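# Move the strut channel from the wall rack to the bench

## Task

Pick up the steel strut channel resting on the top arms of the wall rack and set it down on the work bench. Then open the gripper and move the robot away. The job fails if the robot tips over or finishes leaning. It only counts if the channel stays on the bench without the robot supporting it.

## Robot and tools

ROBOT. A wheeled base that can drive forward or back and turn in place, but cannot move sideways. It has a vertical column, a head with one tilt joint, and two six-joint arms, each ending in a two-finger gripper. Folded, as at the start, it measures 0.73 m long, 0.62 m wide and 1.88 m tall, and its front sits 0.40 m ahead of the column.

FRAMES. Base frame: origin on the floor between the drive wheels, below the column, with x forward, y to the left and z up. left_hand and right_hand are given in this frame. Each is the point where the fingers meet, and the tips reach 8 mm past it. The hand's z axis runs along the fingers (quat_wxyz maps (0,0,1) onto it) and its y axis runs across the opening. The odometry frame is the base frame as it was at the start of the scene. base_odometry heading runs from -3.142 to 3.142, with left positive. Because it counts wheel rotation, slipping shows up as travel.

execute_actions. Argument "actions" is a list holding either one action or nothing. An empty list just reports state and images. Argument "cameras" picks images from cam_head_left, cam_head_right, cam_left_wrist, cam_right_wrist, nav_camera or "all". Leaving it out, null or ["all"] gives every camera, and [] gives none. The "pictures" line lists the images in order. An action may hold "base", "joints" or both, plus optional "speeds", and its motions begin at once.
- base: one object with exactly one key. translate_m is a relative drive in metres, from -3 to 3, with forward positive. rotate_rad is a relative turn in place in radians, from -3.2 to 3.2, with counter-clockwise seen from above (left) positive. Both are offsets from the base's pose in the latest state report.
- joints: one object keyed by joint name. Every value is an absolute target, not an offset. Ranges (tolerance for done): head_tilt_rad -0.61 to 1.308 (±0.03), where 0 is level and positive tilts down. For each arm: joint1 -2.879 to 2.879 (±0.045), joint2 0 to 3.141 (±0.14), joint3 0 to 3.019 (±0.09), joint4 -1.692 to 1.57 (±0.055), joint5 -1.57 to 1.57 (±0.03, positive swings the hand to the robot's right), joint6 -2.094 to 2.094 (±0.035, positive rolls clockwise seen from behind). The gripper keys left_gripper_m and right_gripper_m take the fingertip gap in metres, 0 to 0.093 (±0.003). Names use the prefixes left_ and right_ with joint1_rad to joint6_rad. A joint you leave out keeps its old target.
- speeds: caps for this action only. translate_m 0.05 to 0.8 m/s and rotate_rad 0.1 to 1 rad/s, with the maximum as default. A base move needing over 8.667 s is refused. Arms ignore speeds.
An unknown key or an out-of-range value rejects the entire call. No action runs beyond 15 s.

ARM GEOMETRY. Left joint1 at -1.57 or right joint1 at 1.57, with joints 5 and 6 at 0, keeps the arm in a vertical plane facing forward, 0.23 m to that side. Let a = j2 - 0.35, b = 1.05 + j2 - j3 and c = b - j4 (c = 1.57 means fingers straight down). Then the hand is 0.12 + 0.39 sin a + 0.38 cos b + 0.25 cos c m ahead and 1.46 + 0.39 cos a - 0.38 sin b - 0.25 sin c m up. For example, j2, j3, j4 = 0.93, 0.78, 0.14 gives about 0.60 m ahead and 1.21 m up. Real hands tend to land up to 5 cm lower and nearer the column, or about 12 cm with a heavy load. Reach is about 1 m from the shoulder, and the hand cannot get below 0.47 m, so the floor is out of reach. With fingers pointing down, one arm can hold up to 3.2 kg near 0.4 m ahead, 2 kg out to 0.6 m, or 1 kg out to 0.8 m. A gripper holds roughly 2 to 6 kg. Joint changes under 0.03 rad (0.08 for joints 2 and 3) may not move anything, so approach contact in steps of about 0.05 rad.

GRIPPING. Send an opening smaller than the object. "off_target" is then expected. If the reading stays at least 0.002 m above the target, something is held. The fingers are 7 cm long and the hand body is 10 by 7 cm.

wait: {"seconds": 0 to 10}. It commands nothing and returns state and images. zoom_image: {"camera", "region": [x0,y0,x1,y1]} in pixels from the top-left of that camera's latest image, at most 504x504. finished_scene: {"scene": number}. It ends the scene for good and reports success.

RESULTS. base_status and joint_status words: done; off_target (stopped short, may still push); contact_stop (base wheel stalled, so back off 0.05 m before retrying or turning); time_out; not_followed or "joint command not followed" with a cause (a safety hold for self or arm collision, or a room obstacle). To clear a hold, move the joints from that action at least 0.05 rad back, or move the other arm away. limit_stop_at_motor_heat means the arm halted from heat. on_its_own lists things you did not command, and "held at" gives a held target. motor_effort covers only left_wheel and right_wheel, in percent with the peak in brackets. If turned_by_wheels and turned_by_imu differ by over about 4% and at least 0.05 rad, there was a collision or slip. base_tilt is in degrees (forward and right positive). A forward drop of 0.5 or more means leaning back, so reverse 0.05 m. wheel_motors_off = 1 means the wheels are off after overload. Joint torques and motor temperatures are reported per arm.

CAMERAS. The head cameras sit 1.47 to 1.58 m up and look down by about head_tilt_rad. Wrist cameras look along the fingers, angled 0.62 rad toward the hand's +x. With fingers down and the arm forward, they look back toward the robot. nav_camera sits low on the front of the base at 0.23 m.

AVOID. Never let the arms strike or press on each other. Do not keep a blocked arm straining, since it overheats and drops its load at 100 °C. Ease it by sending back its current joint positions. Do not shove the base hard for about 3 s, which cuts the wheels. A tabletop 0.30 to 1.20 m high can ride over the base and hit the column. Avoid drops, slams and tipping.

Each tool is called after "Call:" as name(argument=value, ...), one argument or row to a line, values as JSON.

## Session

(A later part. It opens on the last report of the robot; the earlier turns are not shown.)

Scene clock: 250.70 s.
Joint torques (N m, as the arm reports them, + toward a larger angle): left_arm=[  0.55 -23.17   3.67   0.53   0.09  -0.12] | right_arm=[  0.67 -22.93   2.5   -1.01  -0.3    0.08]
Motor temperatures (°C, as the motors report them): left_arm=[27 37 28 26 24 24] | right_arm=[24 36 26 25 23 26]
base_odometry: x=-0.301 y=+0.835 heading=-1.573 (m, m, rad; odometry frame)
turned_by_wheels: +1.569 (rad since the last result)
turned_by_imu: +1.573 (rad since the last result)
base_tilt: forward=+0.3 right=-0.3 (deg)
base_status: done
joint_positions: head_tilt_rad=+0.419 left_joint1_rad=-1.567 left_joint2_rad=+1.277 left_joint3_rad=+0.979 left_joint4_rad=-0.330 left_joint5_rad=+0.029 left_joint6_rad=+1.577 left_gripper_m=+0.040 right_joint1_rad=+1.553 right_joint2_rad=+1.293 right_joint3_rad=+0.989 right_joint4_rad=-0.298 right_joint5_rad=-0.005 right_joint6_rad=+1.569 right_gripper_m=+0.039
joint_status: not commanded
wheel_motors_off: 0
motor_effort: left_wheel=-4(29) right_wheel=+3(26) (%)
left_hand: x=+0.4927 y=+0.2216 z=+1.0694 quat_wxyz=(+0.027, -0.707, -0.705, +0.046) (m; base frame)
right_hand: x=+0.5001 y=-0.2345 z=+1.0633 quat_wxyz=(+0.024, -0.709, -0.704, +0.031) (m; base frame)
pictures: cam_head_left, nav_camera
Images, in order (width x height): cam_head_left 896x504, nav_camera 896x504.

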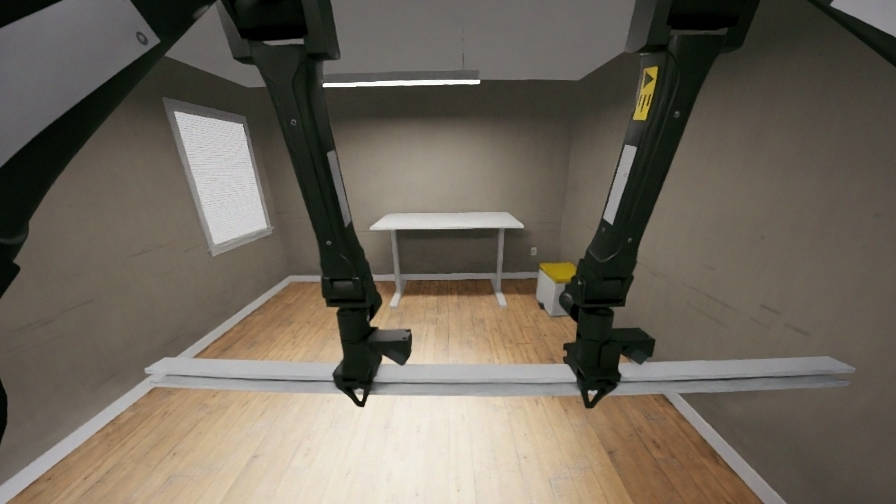

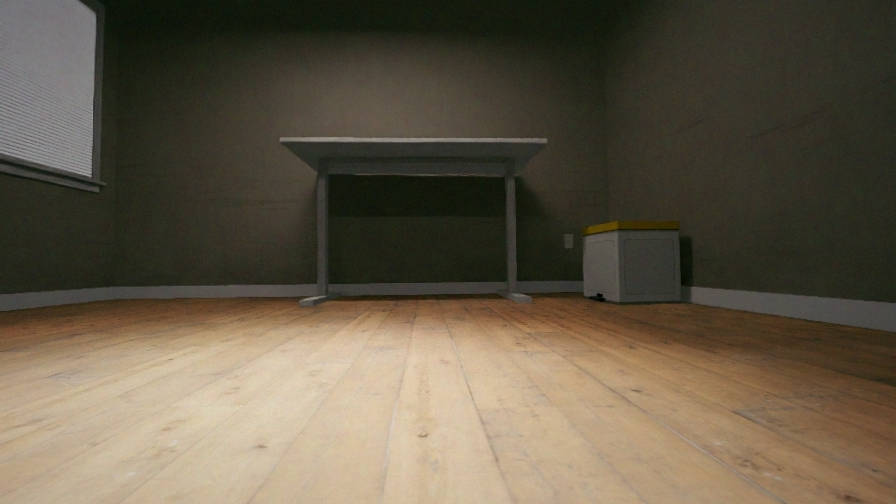

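Call:
execute_actions(
  actions=[
    {"base":{"translate_m":1.5},"speeds":{"translate_m":0.5},"joints":{"head_tilt_rad":0.7}},
  ],
  cameras=["cam_head_left","nav_camera"],
)

Scene clock: 260.57 s.
Joint torques (N m, as the arm reports them, + toward a larger angle): left_arm=[  0.55 -23.2    3.49   0.46   0.09  -0.11] | right_arm=[  0.77 -23.32   2.1   -1.01  -0.33   0.09]
Motor temperatures (°C, as the motors report them): left_arm=[27 38 28 26 24 24] | right_arm=[24 37 26 25 23 26]
base_odometry: x=-0.304 y=-0.665 heading=-1.573 (m, m, rad; odometry frame)
turned_by_wheels: +0.001 (rad since the last result)
turned_by_imu: -0.001 (rad since the last result)
base_tilt: forward=+0.2 right=-0.5 (deg)
base_status: done
joint_positions: head_tilt_rad=+0.703 left_joint1_rad=-1.567 left_joint2_rad=+1.278 left_joint3_rad=+0.983 left_joint4_rad=-0.328 left_joint5_rad=+0.029 left_joint6_rad=+1.576 left_gripper_m=+0.040 right_joint1_rad=+1.553 right_joint2_rad=+1.294 right_joint3_rad=+0.993 right_joint4_rad=-0.298 right_joint5_rad=-0.005 right_joint6_rad=+1.568 right_gripper_m=+0.039
joint_status: all done
wheel_motors_off: 0
motor_effort: left_wheel=+2(54) right_wheel=-1(50) (%)
left_hand: x=+0.4946 y=+0.2216 z=+1.0691 quat_wxyz=(+0.026, -0.707, -0.706, +0.044) (m; base frame)
right_hand: x=+0.5022 y=-0.2346 z=+1.0631 quat_wxyz=(+0.023, -0.709, -0.704, +0.030) (m; base frame)
pictures: cam_head_left, nav_camera
Images, in order (width x height): cam_head_left 896x504, nav_camera 896x504.

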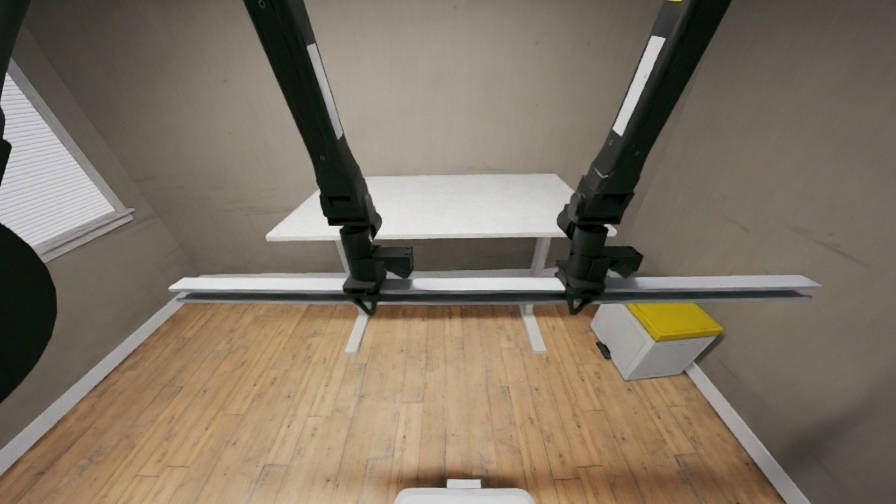

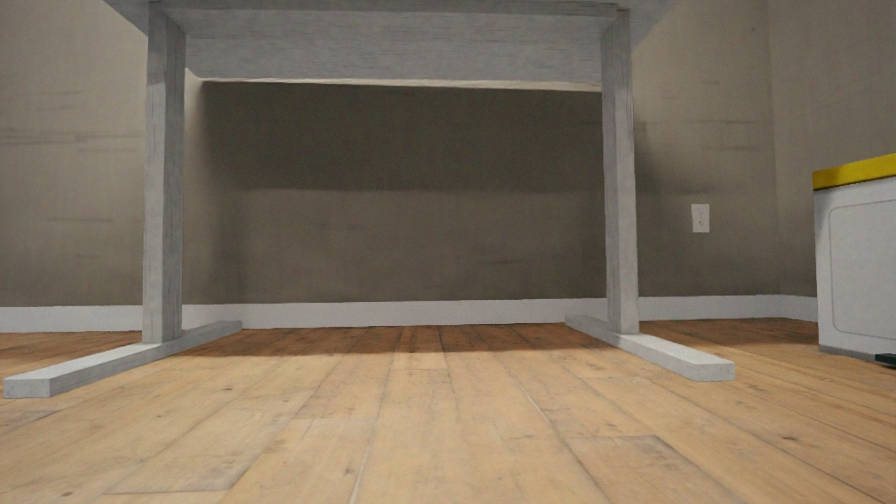

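Call:
execute_actions(
  actions=[
    {"base":{"translate_m":0.6},"speeds":{"translate_m":0.3},"joints":{"head_tilt_rad":0.9}},
  ],
  cameras=["cam_head_left","cam_left_wrist"],
)

Scene clock: 273.10 s.
Joint torques (N m, as the arm reports them, + toward a larger angle): left_arm=[  0.78 -23.26   3.45   0.42   0.09  -0.11] | right_arm=[  0.78 -23.3    2.17  -1.05  -0.32   0.1 ]
Motor temperatures (°C, as the motors report them): left_arm=[27 38 28 26 24 24] | right_arm=[24 38 26 25 23 26]
base_odometry: x=-0.305 y=-1.265 heading=-1.572 (m, m, rad; odometry frame)
turned_by_wheels: +0.001 (rad since the last result)
turned_by_imu: +0.000 (rad since the last result)
base_tilt: forward=+0.4 right=-0.5 (deg)
base_status: done
joint_positions: head_tilt_rad=+0.902 left_joint1_rad=-1.567 left_joint2_rad=+1.280 left_joint3_rad=+0.983 left_joint4_rad=-0.329 left_joint5_rad=+0.029 left_joint6_rad=+1.577 left_gripper_m=+0.040 right_joint1_rad=+1.553 right_joint2_rad=+1.296 right_joint3_rad=+0.993 right_joint4_rad=-0.298 right_joint5_rad=-0.005 right_joint6_rad=+1.569 right_gripper_m=+0.039
joint_status: all done
wheel_motors_off: 0
motor_effort: left_wheel=+1(38) right_wheel=+0(32) (%)
left_hand: x=+0.4939 y=+0.2216 z=+1.0684 quat_wxyz=(+0.027, -0.707, -0.705, +0.045) (m; base frame)
right_hand: x=+0.5012 y=-0.2346 z=+1.0622 quat_wxyz=(+0.024, -0.709, -0.704, +0.031) (m; base frame)
pictures: cam_head_left, cam_left_wrist
Images, in order (width x height): cam_head_left 896x504, cam_left_wrist 504x504.

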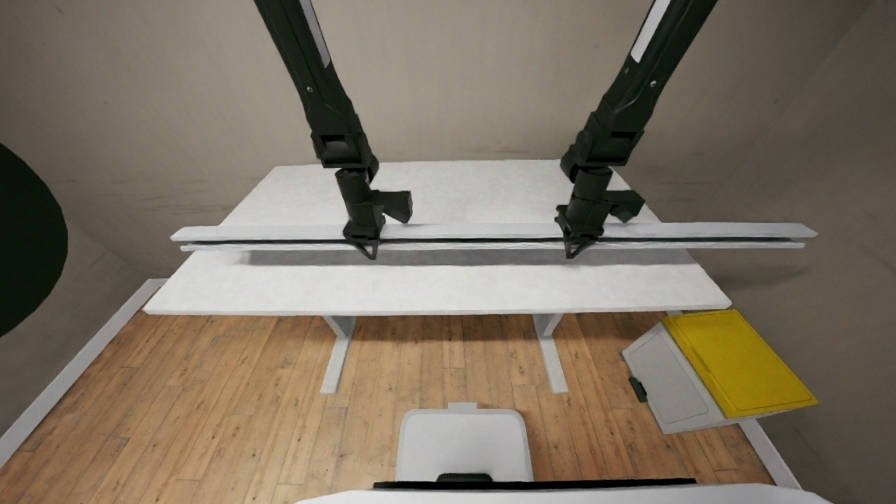

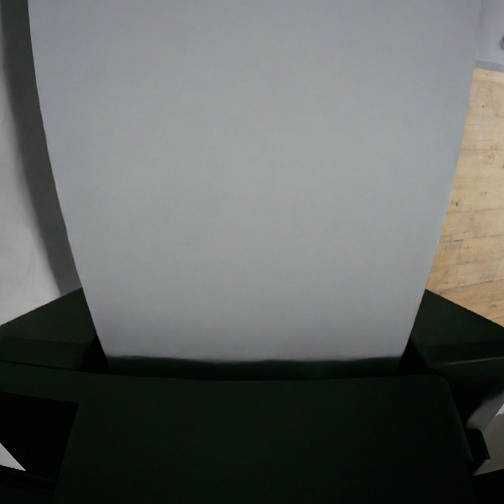

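Call:
execute_actions(
  actions=[
    {"joints":{"left_joint2_rad":1.65,"right_joint2_rad":1.65,"left_joint3_rad":1.25,"right_joint3_rad":1.25,"left_joint4_rad":-0.12,"right_joint4_rad":-0.12}},
  ],
  cameras=["cam_head_left","nav_camera"],
)

Scene clock: 279.73 s.
Joint torques (N m, as the arm reports them, + toward a larger angle): left_arm=[  0.61 -12.98   2.     0.93   0.11  -0.1 ] | right_arm=[  0.62 -13.86   0.76  -0.35  -0.12   0.07]
Motor temperatures (°C, as the motors report them): left_arm=[27 38 28 26 24 24] | right_arm=[24 38 26 25 23 26]
base_odometry: x=-0.305 y=-1.265 heading=-1.572 (m, m, rad; odometry frame)
turned_by_wheels: +0.000 (rad since the last result)
turned_by_imu: -0.001 (rad since the last result)
base_tilt: forward=+0.3 right=-0.4 (deg)
base_status: not commanded
joint_positions: head_tilt_rad=+0.902 left_joint1_rad=-1.567 left_joint2_rad=+1.576 left_joint3_rad=+1.249 left_joint4_rad=-0.134 left_joint5_rad=+0.029 left_joint6_rad=+1.574 left_gripper_m=+0.040 right_joint1_rad=+1.553 right_joint2_rad=+1.596 right_joint3_rad=+1.264 right_joint4_rad=-0.110 right_joint5_rad=-0.010 right_joint6_rad=+1.568 right_gripper_m=+0.039
joint_status: all done
wheel_motors_off: 0
motor_effort: left_wheel=+0(10) right_wheel=-3(11) (%)
left_hand: x=+0.5764 y=+0.2221 z=+0.9648 quat_wxyz=(-0.031, -0.707, -0.706, -0.013) (m; base frame)
right_hand: x=+0.5813 y=-0.2357 z=+0.9574 quat_wxyz=(-0.031, -0.708, -0.705, -0.027) (m; base frame)
pictures: cam_head_left, nav_camera
Images, in order (width x height): cam_head_left 896x504, nav_camera 896x504.

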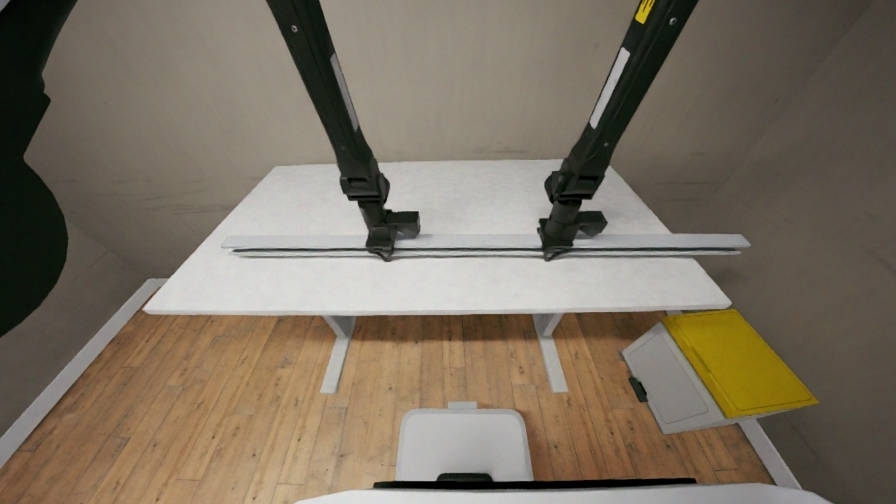

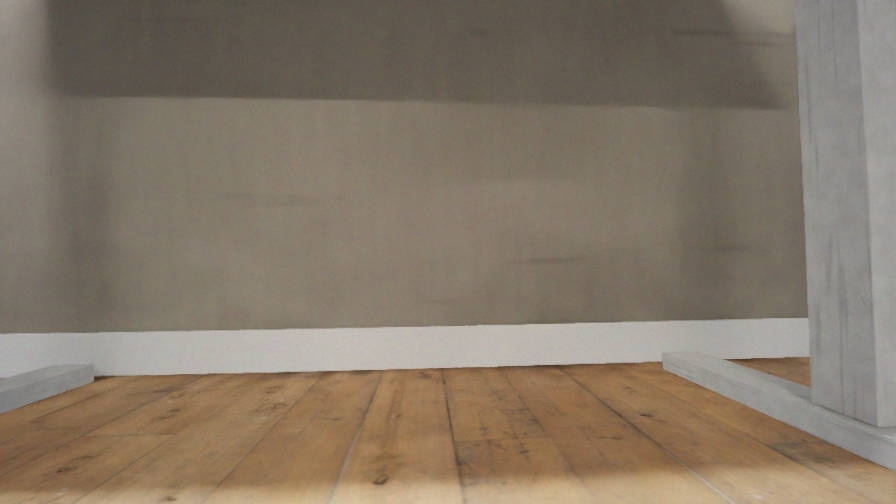

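Torques eased; seems resting on the table (shadow tight). Release.

Call:
execute_actions(
  actions=[
    {"joints":{"left_gripper_m":0.09,"right_gripper_m":0.09}},
  ],
  cameras=[],
)

Call:
execute_actions(
  actions=[
    {"joints":{"left_joint2_rad":1.1,"right_joint2_rad":1.1,"left_joint3_rad":1.0,"right_joint3_rad":1.0,"left_joint4_rad":-0.42,"right_joint4_rad":-0.42}},
  ],
  cameras=[],
)

Call:
execute_actions(
  actions=[
    {"base":{"translate_m":-0.6}},
  ],
  cameras=["cam_head_left"],
)

Scene clock: 288.27 s.
Joint torques (N m, as the arm reports them, + toward a larger angle): left_arm=[  0.57 -13.11   0.75   0.49   0.08  -0.11] | right_arm=[  0.7  -13.72   0.81  -0.25  -0.08   0.07]
Motor temperatures (°C, as the motors report them): left_arm=[27 37 28 26 24 24] | right_arm=[24 37 26 25 23 26]
base_odometry: x=-0.305 y=-1.265 heading=-1.572 (m, m, rad; odometry frame)
turned_by_wheels: +0.000 (rad since the last result)
turned_by_imu: +0.000 (rad since the last result)
base_tilt: forward=+0.2 right=-0.4 (deg)
base_status: not commanded
joint_positions: head_tilt_rad=+0.902 left_joint1_rad=-1.567 left_joint2_rad=+1.574 left_joint3_rad=+1.266 left_joint4_rad=-0.119 left_joint5_rad=+0.029 left_joint6_rad=+1.574 left_gripper_m=+0.090 right_joint1_rad=+1.553 right_joint2_rad=+1.593 right_joint3_rad=+1.264 right_joint4_rad=-0.110 right_joint5_rad=-0.012 right_joint6_rad=+1.569 right_gripper_m=+0.090
joint_status: all done
wheel_motors_off: 0
motor_effort: left_wheel=+0(1) right_wheel=-3(2) (%)
left_hand: x=+0.5912 y=+0.2222 z=+0.9676 quat_wxyz=(-0.043, -0.707, -0.705, -0.025) (m; base frame)
right_hand: x=+0.5828 y=-0.2354 z=+0.9588 quat_wxyz=(-0.031, -0.708, -0.704, -0.028) (m; base frame)
pictures: none
No camera images: the call's "cameras" was empty. Leave "cameras" out to get every camera's image.

Scene clock: 289.67 s.
Joint torques (N m, as the arm reports them, + toward a larger angle): left_arm=[  0.59 -15.49   4.3    0.42   0.1   -0.11] | right_arm=[  0.72 -14.45   3.45   0.13  -0.06   0.05]
Motor temperatures (°C, as the motors report them): left_arm=[27 37 28 26 24 24] | right_arm=[24 37 26 25 23 26]
base_odometry: x=-0.305 y=-1.265 heading=-1.572 (m, m, rad; odometry frame)
turned_by_wheels: +0.000 (rad since the last result)
turned_by_imu: +0.000 (rad since the last result)
base_tilt: forward=+0.2 right=-0.4 (deg)
base_status: not commanded
joint_positions: head_tilt_rad=+0.902 left_joint1_rad=-1.567 left_joint2_rad=+1.084 left_joint3_rad=+0.996 left_joint4_rad=-0.422 left_joint5_rad=+0.029 left_joint6_rad=+1.575 left_gripper_m=+0.090 right_joint1_rad=+1.553 right_joint2_rad=+1.084 right_joint3_rad=+0.999 right_joint4_rad=-0.421 right_joint5_rad=-0.012 right_joint6_rad=+1.570 right_gripper_m=+0.090
joint_status: all done
wheel_motors_off: 0
motor_effort: left_wheel=+2(6) right_wheel=-3(9) (%)
left_hand: x=+0.5472 y=+0.2215 z=+1.1489 quat_wxyz=(-0.014, -0.708, -0.706, +0.004) (m; base frame)
right_hand: x=+0.5495 y=-0.2321 z=+1.1495 quat_wxyz=(-0.007, -0.710, -0.704, -0.005) (m; base frame)
pictures: none
No camera images: the call's "cameras" was empty. Leave "cameras" out to get every camera's image.

Scene clock: 292.37 s.
Joint torques (N m, as the arm reports them, + toward a larger angle): left_arm=[  0.67 -15.83   4.31   0.41   0.09  -0.11] | right_arm=[  0.68 -15.     3.7    0.09  -0.06   0.06]
Motor temperatures (°C, as the motors report them): left_arm=[27 37 28 26 24 24] | right_arm=[24 36 26 25 23 26]
base_odometry: x=-0.305 y=-0.665 heading=-1.571 (m, m, rad; odometry frame)
turned_by_wheels: +0.001 (rad since the last result)
turned_by_imu: +0.001 (rad since the last result)
base_tilt: forward=+0.3 right=-0.3 (deg)
base_status: done
joint_positions: head_tilt_rad=+0.903 left_joint1_rad=-1.567 left_joint2_rad=+1.087 left_joint3_rad=+0.995 left_joint4_rad=-0.422 left_joint5_rad=+0.029 left_joint6_rad=+1.575 left_gripper_m=+0.090 right_joint1_rad=+1.553 right_joint2_rad=+1.089 right_joint3_rad=+0.994 right_joint4_rad=-0.421 right_joint5_rad=-0.012 right_joint6_rad=+1.570 right_gripper_m=+0.090
joint_status: not commanded
wheel_motors_off: 0
motor_effort: left_wheel=+0(57) right_wheel=+0(36) (%)
left_hand: x=+0.5455 y=+0.2215 z=+1.1471 quat_wxyz=(-0.012, -0.708, -0.706, +0.006) (m; base frame)
right_hand: x=+0.5449 y=-0.2321 z=+1.1464 quat_wxyz=(-0.004, -0.710, -0.704, -0.002) (m; base frame)
pictures: cam_head_left
Images, in order (width x height): cam_head_left 896x504.

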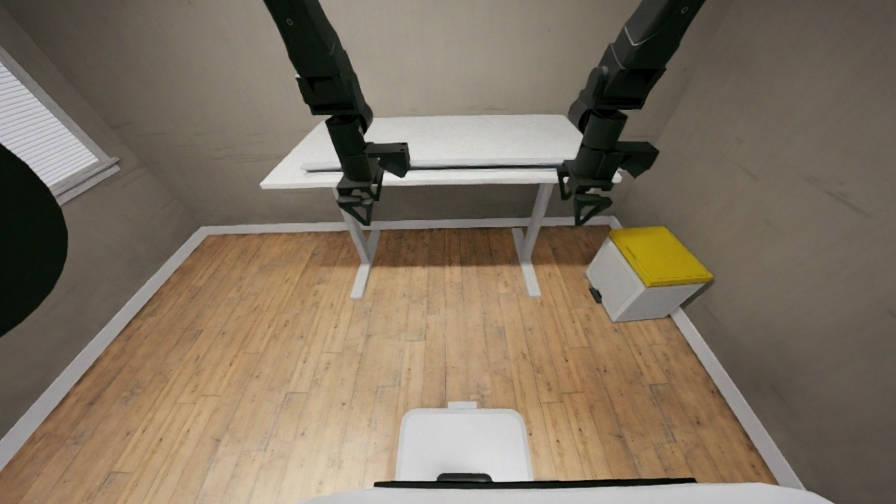

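Call:
finished_scene(
  scene=1,
)

The scene is finished: the task was done.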